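# Close spring-loaded cabinet door and engage its top bolt

## Task

Close the cabinet door, which a spring keeps pushing open, and then slide the bolt on the door's top edge far up into the bracket on the frame above. It only counts if the door and bolt stay in that state on their own, without the robot holding them.

## Robot and tools

Robot: one arm with seven revolute joints and a two-finger parallel gripper. In every row and every per-joint list in a result, the joint order is: waist, shoulder, upper arm roll, elbow, forearm roll, wrist pitch, wrist roll. Use this order only.

Frames: the scene frame has its origin on the table top straight under the arm's base. +z is up, and +y is to the left when facing along +x. The base may be slightly tilted. Results give Joint positions in rad and Joint velocities in rad/s. They also give Joint targets, the angles the joints are currently being driven toward, which can change even when you send nothing.

Row layout, shared by execute_actions and move: 10 numbers, each in [-1, 1].
- Numbers 1 to 7 are joint displacements (offsets), not absolute angles. A value of 1.0 means 0.9985 rad for the waist, shoulder, upper arm roll and elbow, and 0.8765 rad for the forearm roll, wrist pitch and wrist roll.
- Number 8 is gripper position, an absolute setting: +1 is fully open (85 mm), the pads touch near -0.8, and -1 keeps closing until something blocks the fingers.
- Number 9 is force_limit: roughly 20 N per pad at -1, 128 N at 0 and 235 N at +1 on a 40 mm object. Thin or tiny objects get less.
- Number 10 is speed of the finger gap: about 20 mm/s at -1, 85 at 0 and 150 at +1. Faster closing adds a few newtons of grip.
- Optionally, 7 more numbers from 0 to 1 can follow, giving a stiffness scale per joint in joint order. Each scale stays in effect until replaced, and low stiffness can stop small moves from starting.

execute_actions(actions): actions is a list of up to 15 actions. Each action is a list of up to 15 rows. Each row runs for one control step of 1/30 s. If an action has fewer than 15 rows, its last row repeats to fill 15 steps, so one action lasts 0.5 s. The joint displacements in every row of an action are measured from the joint angles at the start of that action, not from the previous row. For a call's first action, they are measured from the last angles reported in this scene. An empty list moves nothing and just returns the state and images.

move(target, speed, blocking): target is one row in the layout above. Its displacements are offsets from the Joint positions in the latest result that listed them. speed is in rad/s, from 0.01 to 2 (default 0.5), and applies to the joint with the longest way to go. All joints finish together, so the gripper travels on a curve. A path lasts 0.5 to 10 s. Moves do not avoid obstacles. Hitting something at higher speed, or aiming a target deeper past a contact, presses harder. With blocking=false you get a result after 0.5 s while the arm keeps moving. Until a result shows that move has ended, call wait or stop before sending anything else. The extra "move:" line reports the outcome (done, off_target, moving, held, fault), limits=held or limits=none, and which joint ended farthest from target.

wait(seconds): 0 to 10 s. The arm keeps its last command, and a running move continues. stop(): brakes a running move to rest; a faster arm needs more room to stop. zoom_image(camera, region): camera is cam_high, cam_low or cam_wrist. region is [x0, y0, x1, y1] in image pixels from the top-left, at most 504 by 504. finished_scene(scene): pass the current scene's number once the goal holds without the robot. This is final.

Joint ranges in rad: waist ±6.283, shoulder ±2.250, upper arm roll ±6.283, elbow ±2.580, forearm roll ±6.283, wrist pitch ±2.100, wrist roll ±6.283. Real ends may differ by 0.013. A call is rejected with no motion if it is malformed, or if its first action would push a joint more than 0.013 rad past its end. Requests beyond a real end are clipped, and the result may say "joint sent to its limit". Missing that line does not prove there is more room.

Motion limits: on each step, a joint's target may lead its measured angle by at most 0.304 rad (first four joints) or 0.266 rad (last three). With stiffness set, the caps are smaller. Targets that would place the gripper more than 70 mm from where it is get scaled back. Large displacements therefore take several actions and may end short, so send the remainder next. "joint command not followed" means the clearance check altered targets; mounts and posts count as part of the arm.

Gripper feedback: object_status 0 = moving, 1 = blocked while opening, 2 = blocked while closing (a grip), 3 = reached the request or closed fully. position_measured is in counts: 3 is open, 78 ≈ 60 mm, 130 ≈ 40 mm, 180 ≈ 20 mm, 230 is pads touching. A new force or speed only takes effect after the position changes by at least 0.01. Fingertips extend about 13 mm while closing, so leave that clearance above a surface.

Cameras: cam_high and cam_low are fixed, and calibration (K, distortion, T_world_to_cam in metres, scene frame) is supplied. cam_wrist rides on the arm and its pose is unknown. All images are 504x504.

Avoid: contact torque reaching the load limits (51.3 N m for the first four joints, 32.3 for the last three) causes a 10 s stop and drops the rest of the call. Long hard holding heats motors: MOTOR HOT warns from 60 °C, and at 75 °C an OVER-TEMPERATURE FAULT lets the arm sag. Also avoid slamming the door, hard impacts, excessive pushing, and letting anything fall. Move smoothly and efficiently.

Each tool is called as name(argument=value, ...), one argument or row to a line, values as JSON.

## Session

I'll start by looking at the current state of the scene.

execute_actions(
  actions=[],
)

Scene clock: 0.00 s.
position_measured=3 object_status=3
Joint names: [waist, shoulder, upper arm roll, elbow, forearm roll, wrist pitch, wrist roll]
Joint positions: [ 1.117  1.161 -0.528  0.994 -0.594  1.217  2.674]
Joint velocities: [-0.    -0.    -0.002 -0.001 -0.    -0.    -0.001]
Joint targets: [1.117 1.161 -0.528 0.994 -0.594 1.217 2.674]
Joint stiffness scale: [1. 1. 1. 1. 1. 1. 1.]

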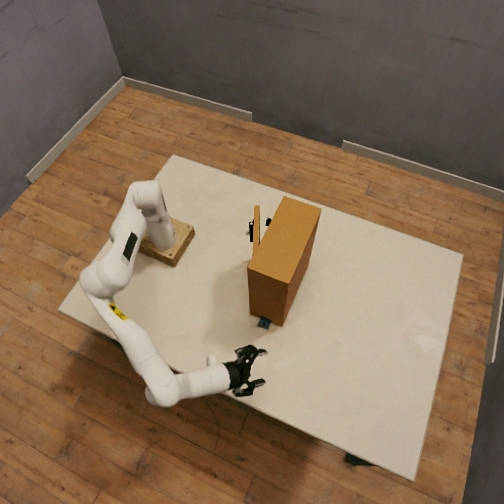

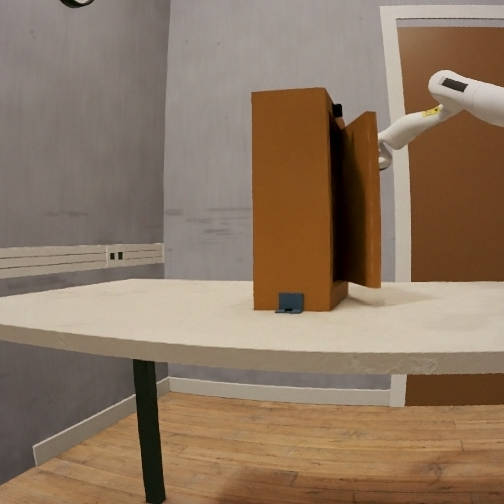

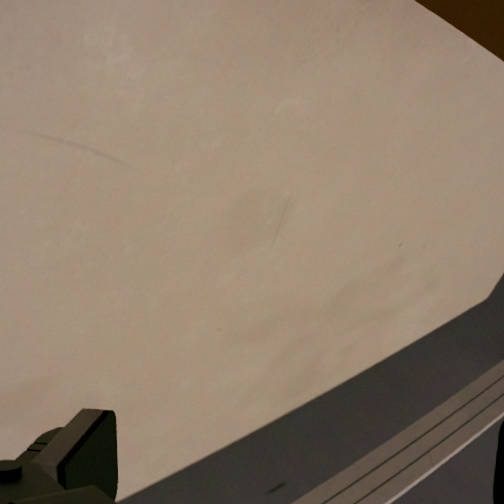

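zoom_image(
  camera="cam_high",
  region=[200, 170, 360, 350],
)

zoom_image(
  camera="cam_low",
  region=[230, 60, 430, 330],
)

Region (200, 170, 360, 350) of cam_high's 504x504 image, scaled by 2.800, with more detail than that image has.

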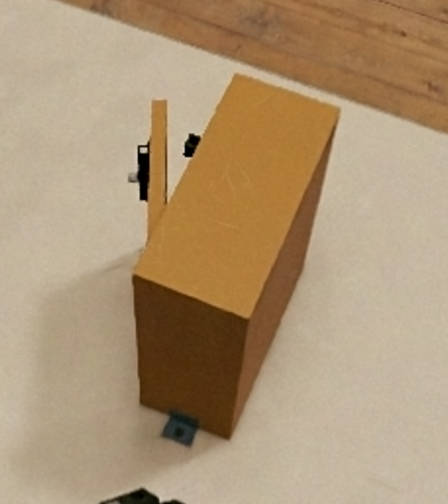

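Region (230, 60, 430, 330) of cam_low's 504x504 image, scaled by 1.867, with more detail than that image has; it fills the left 373 columns of this view, and the rest is white.

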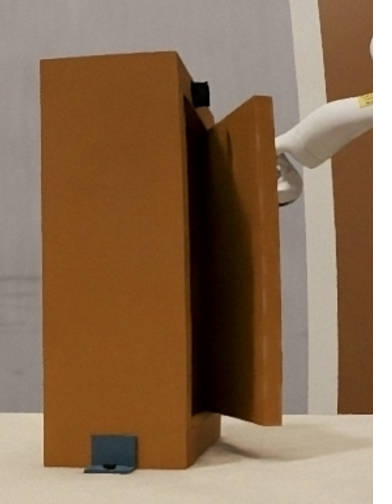

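zoom_image(
  camera="cam_high",
  region=[50, 160, 290, 420],
)

zoom_image(
  camera="cam_high",
  region=[230, 195, 300, 265],
)

Region (50, 160, 290, 420) of cam_high's 504x504 image, scaled by 1.938, with more detail than that image has; it fills the left 465 columns of this view, and the rest is white.

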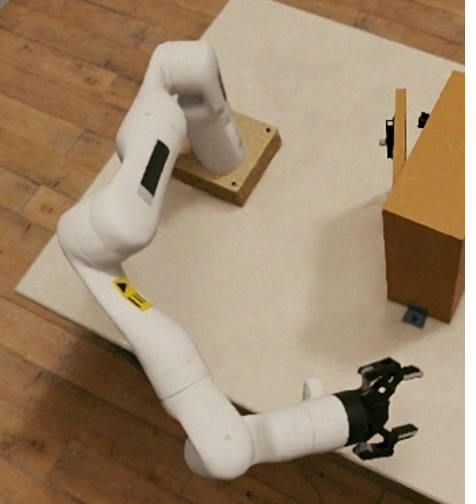

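Region (230, 195, 300, 265) of cam_high's 504x504 image, scaled by 7.200, with more detail than that image has.

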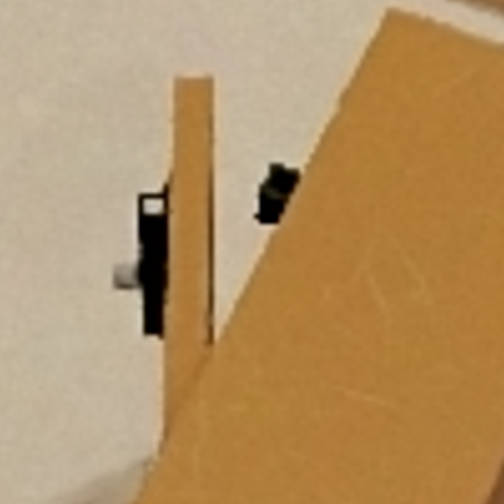

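zoom_image(
  camera="cam_high",
  region=[110, 170, 220, 280],
)

Region (110, 170, 220, 280) of cam_high's 504x504 image, scaled by 4.582, with more detail than that image has.

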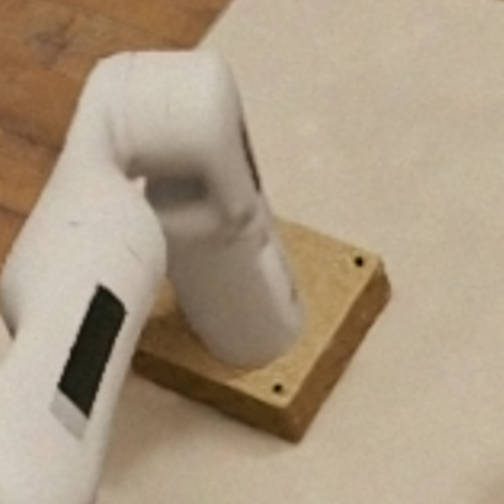

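move(
  target=[0.0787, -0.4168, 0.5288, 0.9915, 0, 0, -0.99, -1, 0, 0],
  speed=0.8,
)

Scene clock: 113.83 s.
position_measured=232 object_status=3
Joint names: [waist, shoulder, upper arm roll, elbow, forearm roll, wrist pitch, wrist roll]
Joint positions: [ 1.193  0.748 -0.003  1.981 -0.594  1.217  1.814]
Joint velocities: [ 0.001 -0.002  0.     0.001  0.    -0.     0.002]
Joint targets: [1.195 0.745 0.000 1.984 -0.594 1.217 1.806]
Joint stiffness scale: [1. 1. 1. 1. 1. 1. 1.]
move: done; limits=none; farthest joint: the wrist roll, 0.007 radians from its target (0.868 radians at the start)

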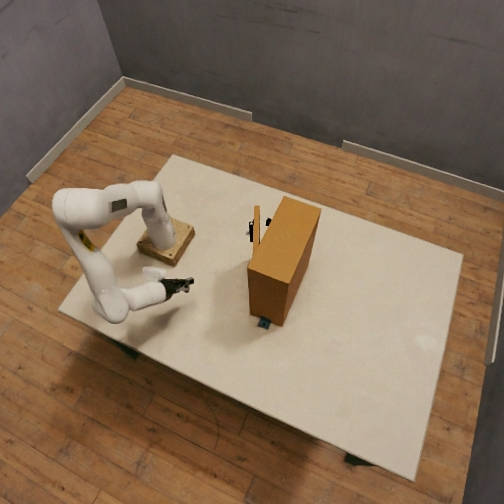

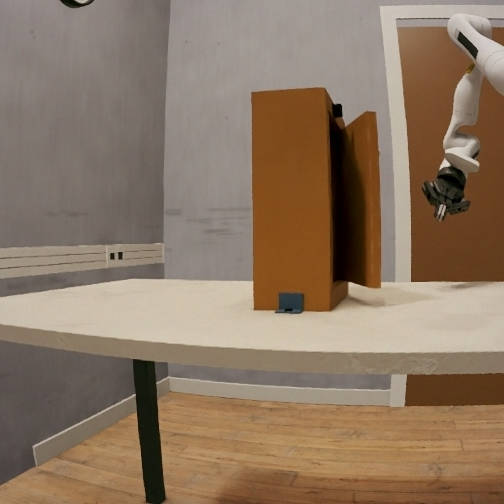

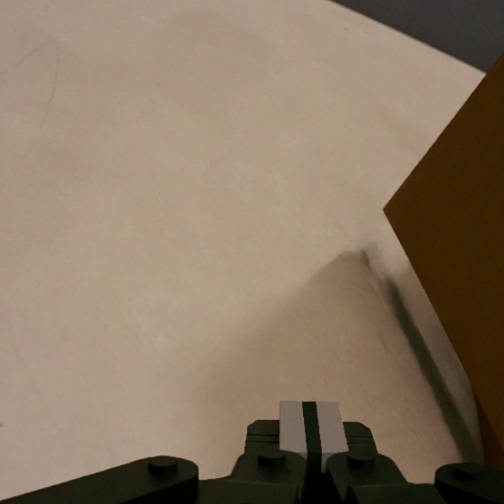

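zoom_image(
  camera="cam_low",
  region=[380, 0, 504, 300],
)

zoom_image(
  camera="cam_high",
  region=[40, 170, 220, 340],
)

Region (380, 0, 504, 300) of cam_low's 504x504 image, scaled by 1.680, with more detail than that image has; it fills the left 208 columns of this view, and the rest is white.

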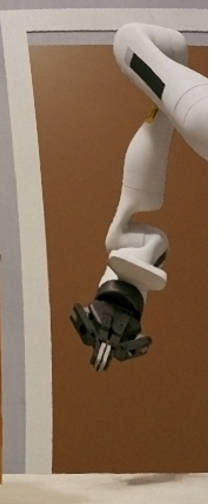

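Region (40, 170, 220, 340) of cam_high's 504x504 image, scaled by 2.800, with more detail than that image has.

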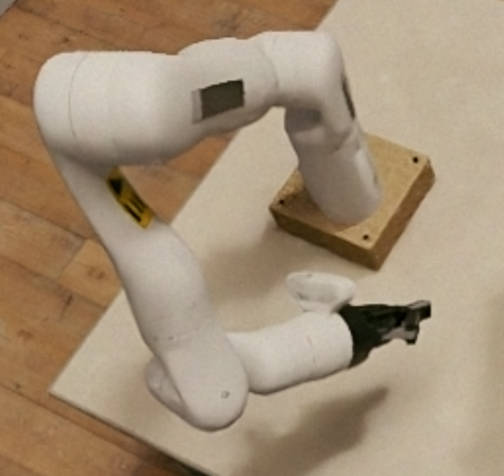

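move(
  target=[0.0026, -0.0032, 0.003, 0.361, -0.5378, 0.2349, -0.3336, -1, 0, 0],
  speed=0.6,
)

Scene clock: 128.17 s.
position_measured=232 object_status=3
Joint names: [waist, shoulder, upper arm roll, elbow, forearm roll, wrist pitch, wrist roll]
Joint positions: [ 1.193  0.747 -0.003  2.339 -1.057  1.416  1.529]
Joint velocities: [ 0.    -0.     0.001  0.001 -0.    -0.001  0.   ]
Joint targets: [1.196 0.744 0.000 2.342 -1.066 1.423 1.521]
Joint stiffness scale: [1. 1. 1. 1. 1. 1. 1.]
move: done; limits=none; farthest joint: the forearm roll, 0.008 radians from its target (0.471 radians at the start)

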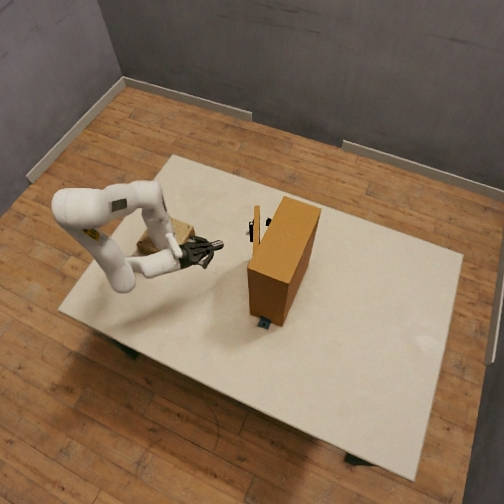

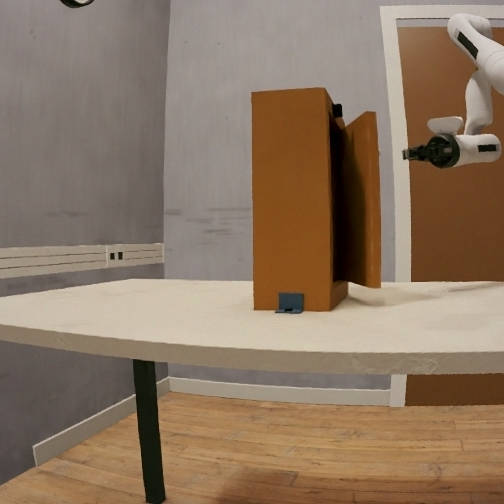

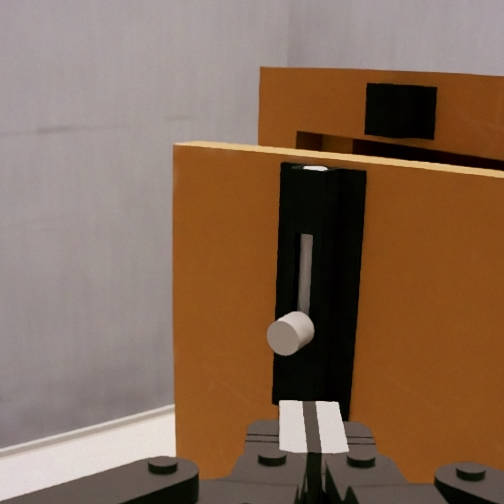

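zoom_image(
  camera="cam_low",
  region=[320, 80, 504, 200],
)

zoom_image(
  camera="cam_high",
  region=[160, 190, 300, 290],
)

Region (320, 80, 504, 200) of cam_low's 504x504 image, scaled by 2.739, with more detail than that image has; it fills the top 329 rows of this view, and the rest is white.

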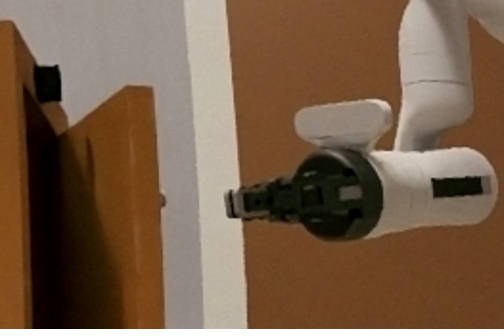

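Region (160, 190, 300, 290) of cam_high's 504x504 image, scaled by 3.600, with more detail than that image has; it fills the top 360 rows of this view, and the rest is white.

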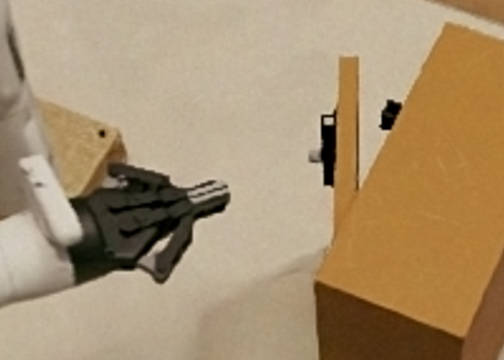

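move(
  target=[-0.1584, 0.1384, 0.003, 0.0959, -0.2335, -0.1014, 0.2558, -1, 0, 0],
  speed=0.3,
)

Scene clock: 155.97 s.
position_measured=232 object_status=3
Joint names: [waist, shoulder, upper arm roll, elbow, forearm roll, wrist pitch, wrist roll]
Joint positions: [ 1.038  0.882 -0.003  2.431 -1.254  1.334  1.745]
Joint velocities: [-0.004  0.003 -0.001 -0.    -0.    -0.001  0.001]
Joint targets: [1.035 0.885 0.000 2.434 -1.262 1.327 1.753]
Joint stiffness scale: [1. 1. 1. 1. 1. 1. 1.]
move: done; limits=none; farthest joint: the forearm roll, 0.008 radians from its target (0.204 radians at the start)

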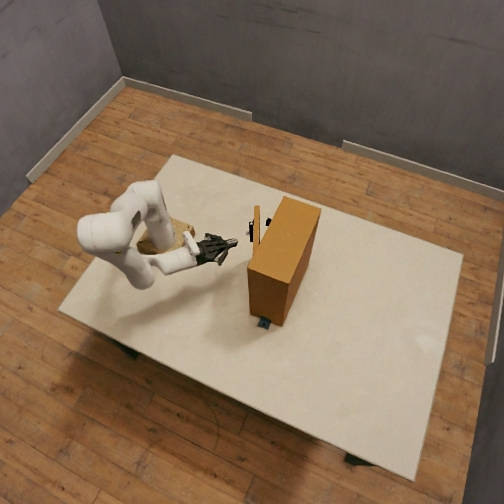

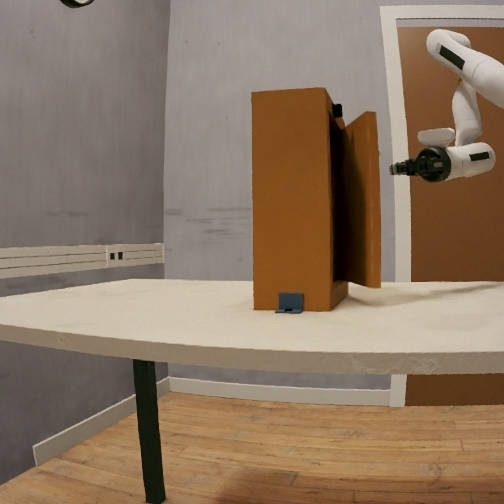

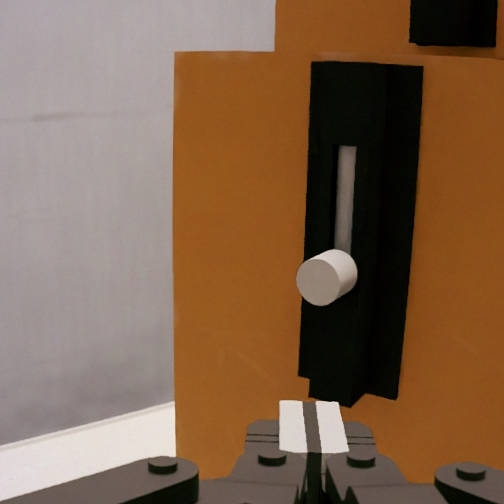

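zoom_image(
  camera="cam_low",
  region=[340, 100, 460, 200],
)

zoom_image(
  camera="cam_high",
  region=[190, 200, 290, 280],
)

Region (340, 100, 460, 200) of cam_low's 504x504 image, scaled by 4.200, with more detail than that image has.

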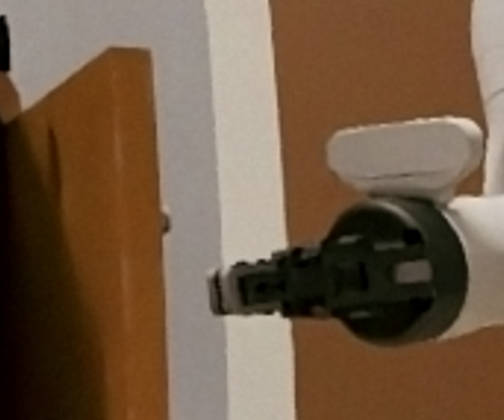

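Region (190, 200, 290, 280) of cam_high's 504x504 image, scaled by 5.040, with more detail than that image has; it fills the top 403 rows of this view, and the rest is white.

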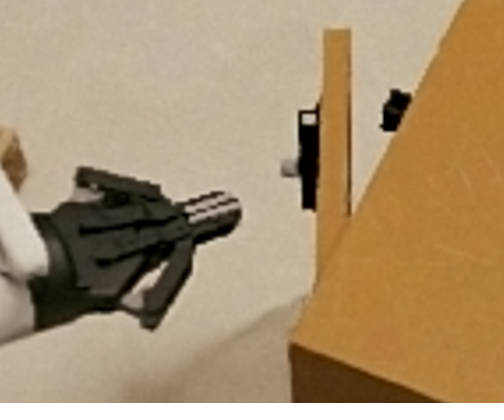

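move(
  target=[-0.1577, 0.0095, 0.003, 0.0496, -0.1969, 0.0283, 0.0774, -1, 0, 0],
  speed=0.2,
)

Scene clock: 170.63 s.
position_measured=232 object_status=3
Joint names: [waist, shoulder, upper arm roll, elbow, forearm roll, wrist pitch, wrist roll]
Joint positions: [ 0.883  0.889 -0.003  2.478 -1.419  1.352  1.806]
Joint velocities: [-0.003  0.     0.001 -0.001 -0.     0.    -0.001]
Joint targets: [0.880 0.892 0.000 2.481 -1.427 1.359 1.813]
Joint stiffness scale: [1. 1. 1. 1. 1. 1. 1.]
move: done; limits=none; farthest joint: the forearm roll, 0.008 radians from its target (0.173 radians at the start)

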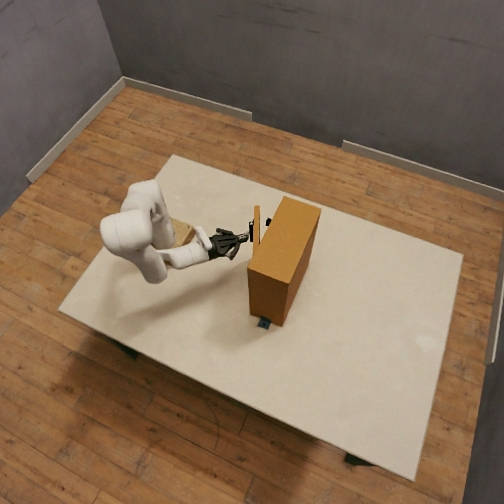

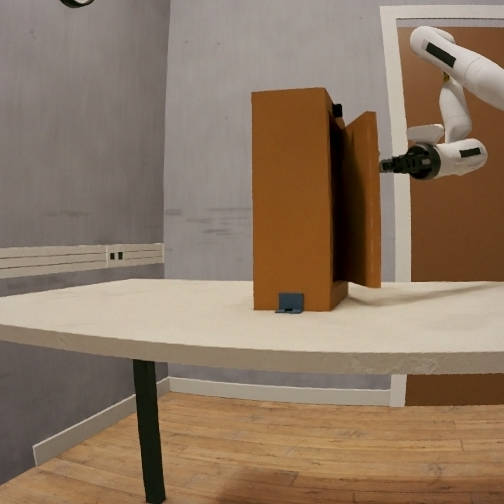

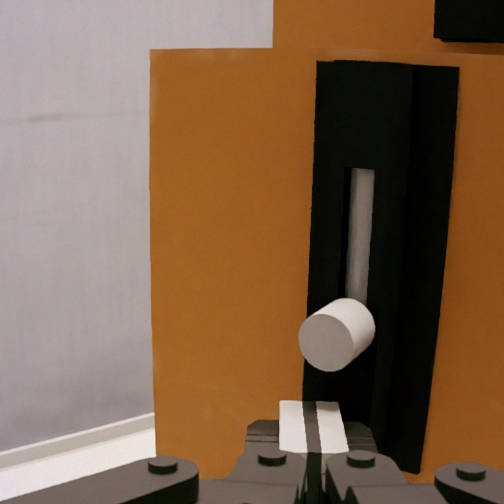

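move(
  target=[-0.1272, -0.001, 0.003, -0.042, -0.1392, 0.0407, -0.0528, -1, 0, 0],
  speed=0.12,
)

Scene clock: 176.57 s.
position_measured=232 object_status=3
Joint names: [waist, shoulder, upper arm roll, elbow, forearm roll, wrist pitch, wrist roll]
Joint positions: [ 0.758  0.889 -0.002  2.439 -1.532  1.381  1.767]
Joint velocities: [-0.003 -0.     0.     0.    -0.     0.    -0.001]
Joint targets: [0.756 0.888 0.000 2.436 -1.541 1.388 1.759]
Joint stiffness scale: [1. 1. 1. 1. 1. 1. 1.]
move: done; limits=none; farthest joint: the forearm roll, 0.009 radians from its target (0.122 radians at the start)

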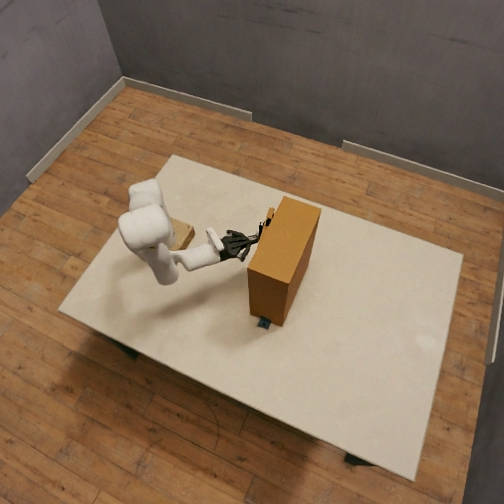

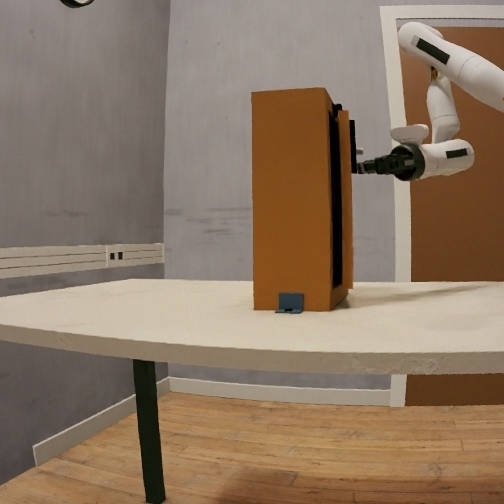

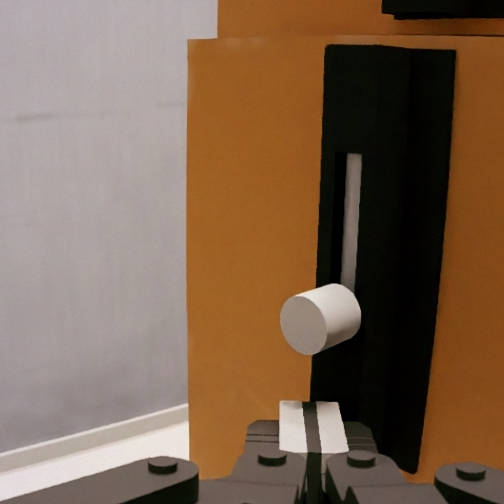

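zoom_image(
  camera="cam_low",
  region=[300, 80, 420, 200],
)

zoom_image(
  camera="cam_high",
  region=[200, 190, 300, 280],
)

Region (300, 80, 420, 200) of cam_low's 504x504 image, scaled by 4.200, with more detail than that image has.

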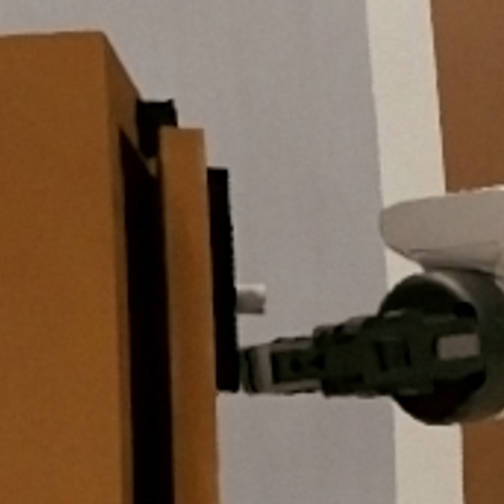

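Region (200, 190, 300, 280) of cam_high's 504x504 image, scaled by 5.040, with more detail than that image has; it fills the top 454 rows of this view, and the rest is white.

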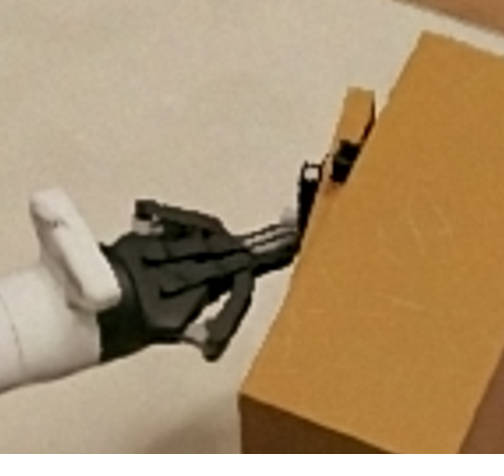

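move(
  target=[-0.0899, -0.0352, 0.002, -0.0407, -0.0929, 0.0224, -0.0899, -1, 0, 0],
  speed=0.08,
)

Scene clock: 186.67 s.
position_measured=232 object_status=3
Joint names: [waist, shoulder, upper arm roll, elbow, forearm roll, wrist pitch, wrist roll]
Joint positions: [ 0.677  0.858  0.005  2.405 -1.599  1.388  1.696]
Joint velocities: [-0.001 -0.002  0.001 -0.001  0.    -0.    -0.   ]
Joint targets: [0.669 0.854 -0.000 2.398 -1.614 1.401 1.688]
Joint stiffness scale: [1. 1. 1. 1. 1. 1. 1.]
move: off_target; limits=none; farthest joint: the forearm roll, 0.014 radians from its target (0.081 radians at the start)

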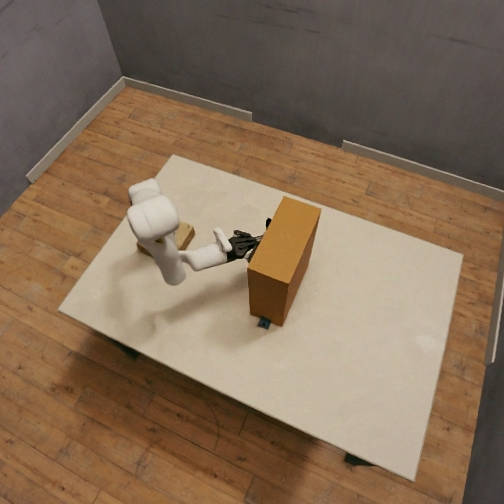

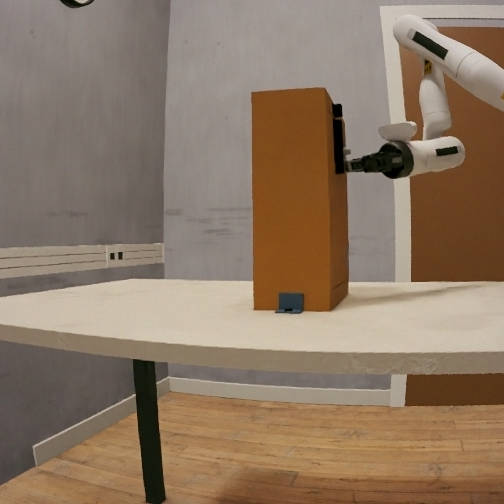

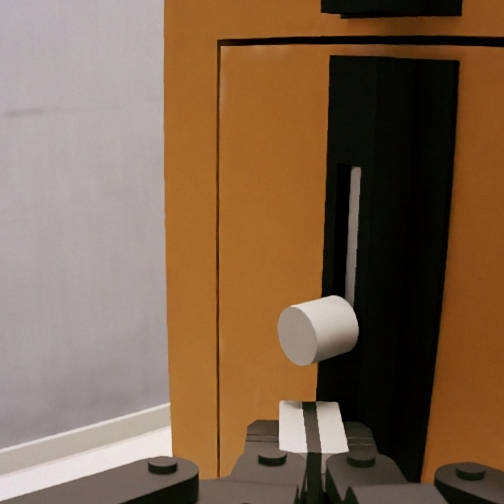

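move(
  target=[-0.0056, -0.0925, -0.0035, 0.0015, 0.0043, 0.0114, -0.1039, -1, 0, 0],
  speed=0.08,
)

Scene clock: 195.40 s.
position_measured=232 object_status=3
Joint names: [waist, shoulder, upper arm roll, elbow, forearm roll, wrist pitch, wrist roll]
Joint positions: [ 0.672  0.778  0.008  2.411 -1.588  1.376  1.612]
Joint velocities: [ 0.    -0.003  0.    -0.     0.    -0.     0.001]
Joint targets: [0.671 0.766 0.002 2.406 -1.596 1.398 1.605]
Joint stiffness scale: [1. 1. 1. 1. 1. 1. 1.]
move: off_target; limits=none; farthest joint: the wrist pitch, 0.022 radians from its target (0.010 radians at the start)

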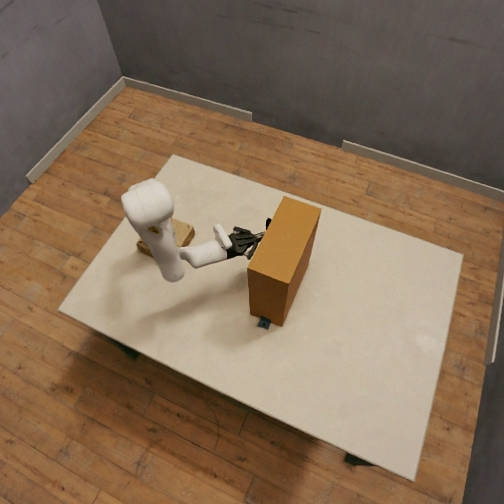

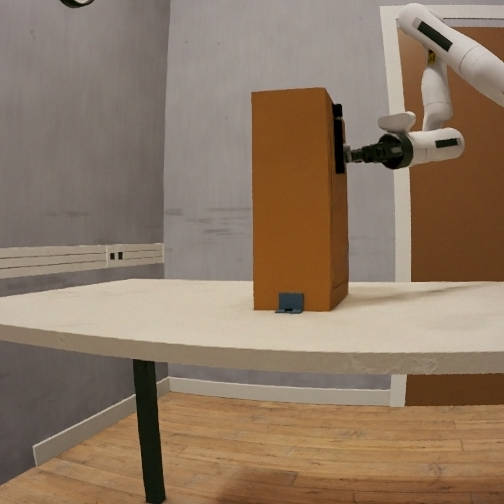

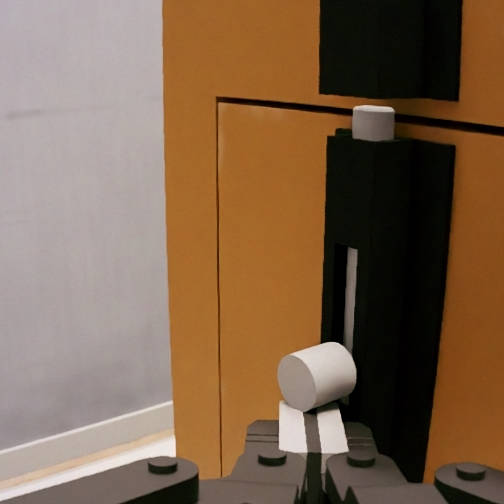

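zoom_image(
  camera="cam_wrist",
  region=[280, 40, 504, 200],
)

zoom_image(
  camera="cam_low",
  region=[310, 80, 400, 190],
)

Region (280, 40, 504, 200) of cam_wrist's 504x504 image, scaled by 2.250; it fills the top 360 rows of this view, and the rest is white.

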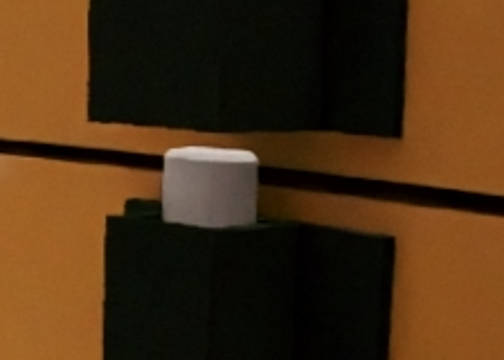

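Region (310, 80, 400, 190) of cam_low's 504x504 image, scaled by 4.582, with more detail than that image has; it fills the left 412 columns of this view, and the rest is white.

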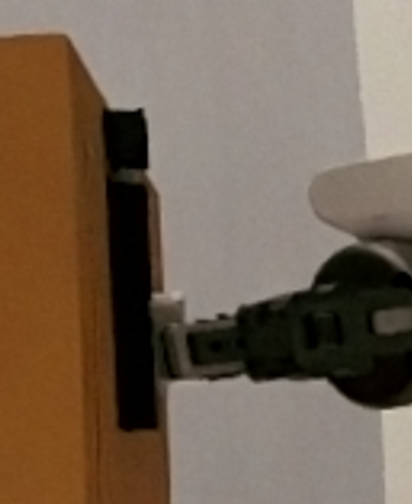

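move(
  target=[-0.002, -0.0905, -0.006, -0.0055, 0.0055, 0.0232, -0.0989, -1, 0, 0],
  speed=0.08,
)

Scene clock: 203.97 s.
position_measured=232 object_status=3
Joint names: [waist, shoulder, upper arm roll, elbow, forearm roll, wrist pitch, wrist roll]
Joint positions: [ 0.672  0.698  0.01   2.413 -1.577  1.372  1.534]
Joint velocities: [ 0.    -0.002  0.001  0.     0.     0.    -0.001]
Joint targets: [0.670 0.688 0.002 2.406 -1.583 1.396 1.526]
Joint stiffness scale: [1. 1. 1. 1. 1. 1. 1.]
move: off_target; limits=none; farthest joint: the wrist pitch, 0.025 radians from its target (0.021 radians at the start)

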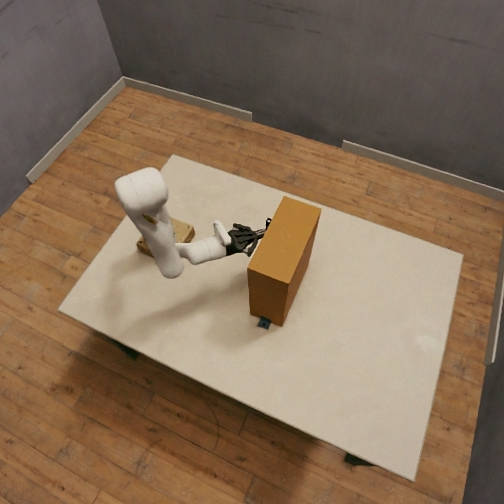

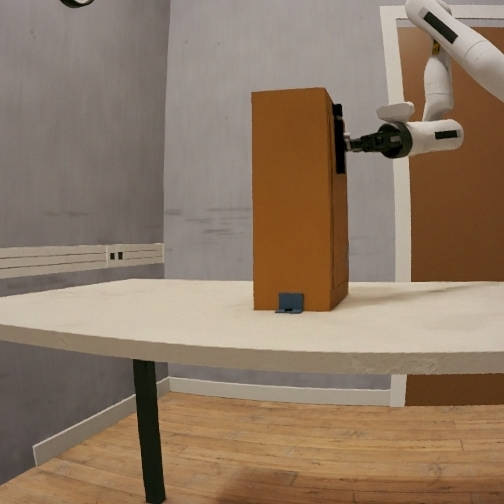

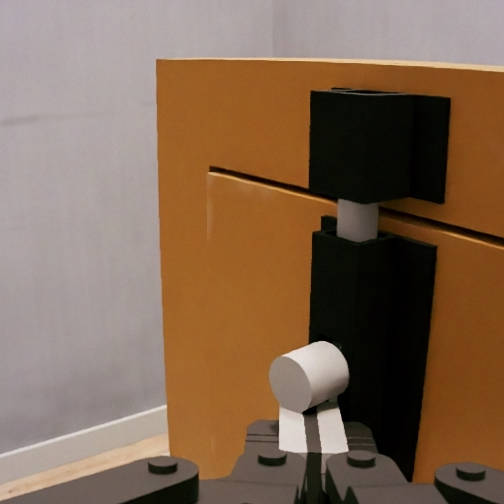

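move(
  target=[-0.001, -0.0314, -0.004, -0.005, 0.0011, 0.0274, -0.0339, -1, 0, 0],
  speed=0.06,
)

Scene clock: 206.80 s.
position_measured=232 object_status=3
Joint names: [waist, shoulder, upper arm roll, elbow, forearm roll, wrist pitch, wrist roll]
Joint positions: [ 0.672  0.679  0.011  2.413 -1.571  1.37   1.512]
Joint velocities: [ 0.    -0.001 -0.001 -0.     0.002 -0.    -0.   ]
Joint targets: [0.671 0.667 0.006 2.408 -1.576 1.396 1.504]
Joint stiffness scale: [1. 1. 1. 1. 1. 1. 1.]
move: off_target; limits=none; farthest joint: the wrist pitch, 0.026 radians from its target (0.024 radians at the start)

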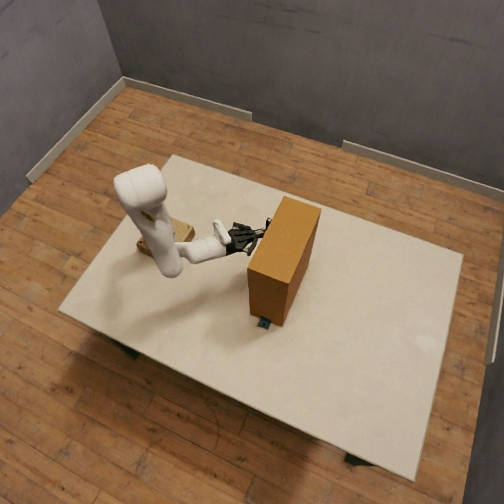

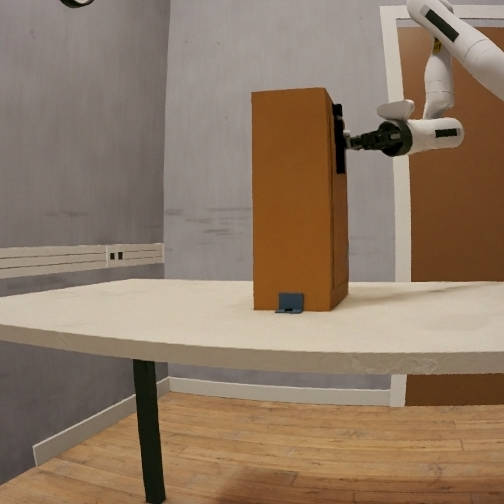

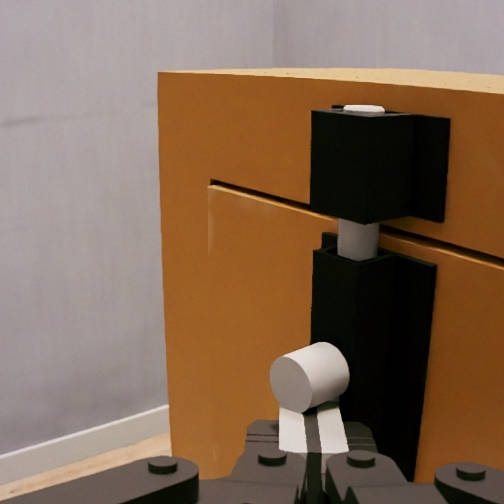

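move(
  target=[0.1112, 0.0247, 0, -0.0092, 0.1346, 0, 0.0228, -1, 0, 0],
  speed=0.15,
)

Scene clock: 211.80 s.
position_measured=232 object_status=3
Joint names: [waist, shoulder, upper arm roll, elbow, forearm roll, wrist pitch, wrist roll]
Joint positions: [ 0.781  0.701  0.011  2.407 -1.461  1.368  1.525]
Joint velocities: [ 0.004  0.001  0.    -0.     0.    -0.    -0.   ]
Joint targets: [0.783 0.704 0.011 2.404 -1.453 1.370 1.532]
Joint stiffness scale: [1. 1. 1. 1. 1. 1. 1.]
move: done; limits=none; farthest joint: the forearm roll, 0.008 radians from its target (0.118 radians at the start)

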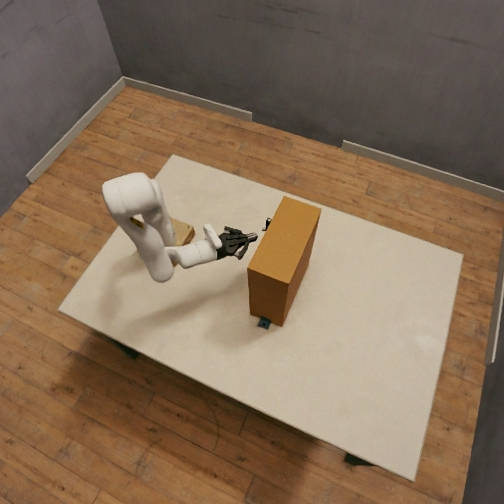

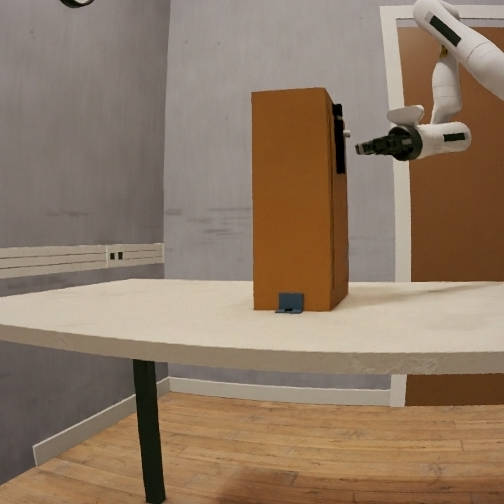

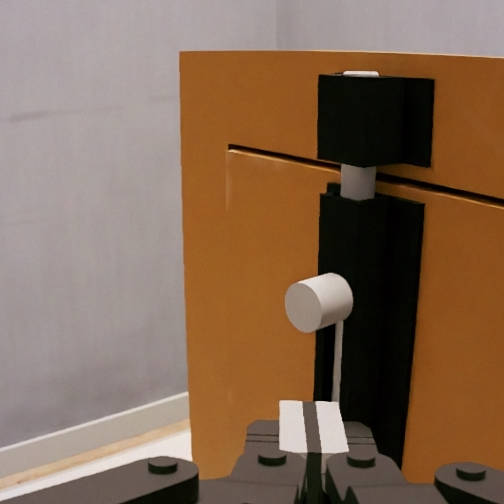

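The door is shut with the gripper pulled clear, and the bolt is still up through the bracket. I'll wait a moment to check that it stays there.

wait(
  seconds=1.5,
)

Scene clock: 213.77 s.
position_measured=232 object_status=3
Joint names: [waist, shoulder, upper arm roll, elbow, forearm roll, wrist pitch, wrist roll]
Joint positions: [ 0.781  0.701  0.011  2.407 -1.461  1.368  1.525]
Joint velocities: [-0.    -0.     0.     0.     0.     0.     0.001]
Joint targets: [0.783 0.704 0.011 2.404 -1.453 1.370 1.532]
Joint stiffness scale: [1. 1. 1. 1. 1. 1. 1.]
wait: 1.50 s; at rest from the start

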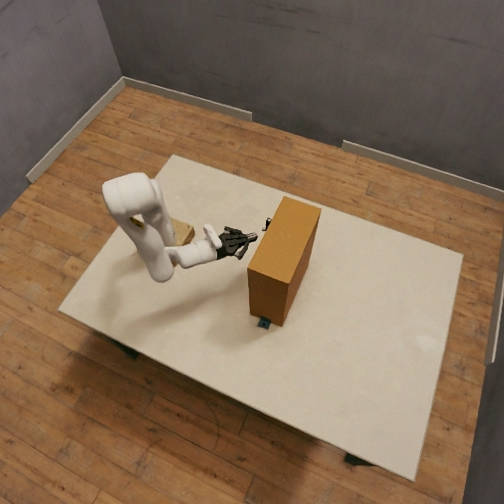

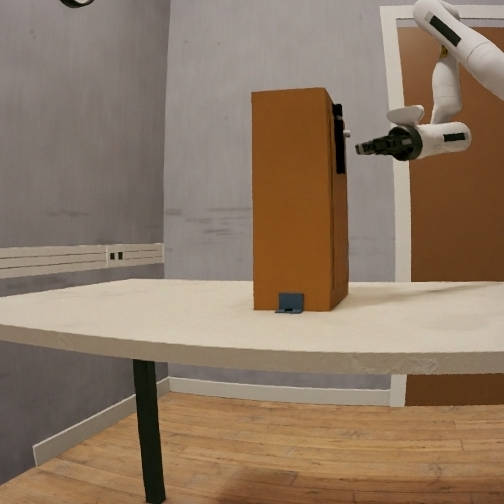

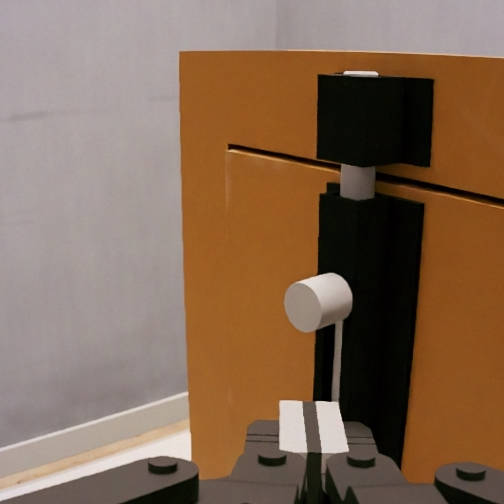

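finished_scene(
  scene=1,
)

The scene is finished: the task was done.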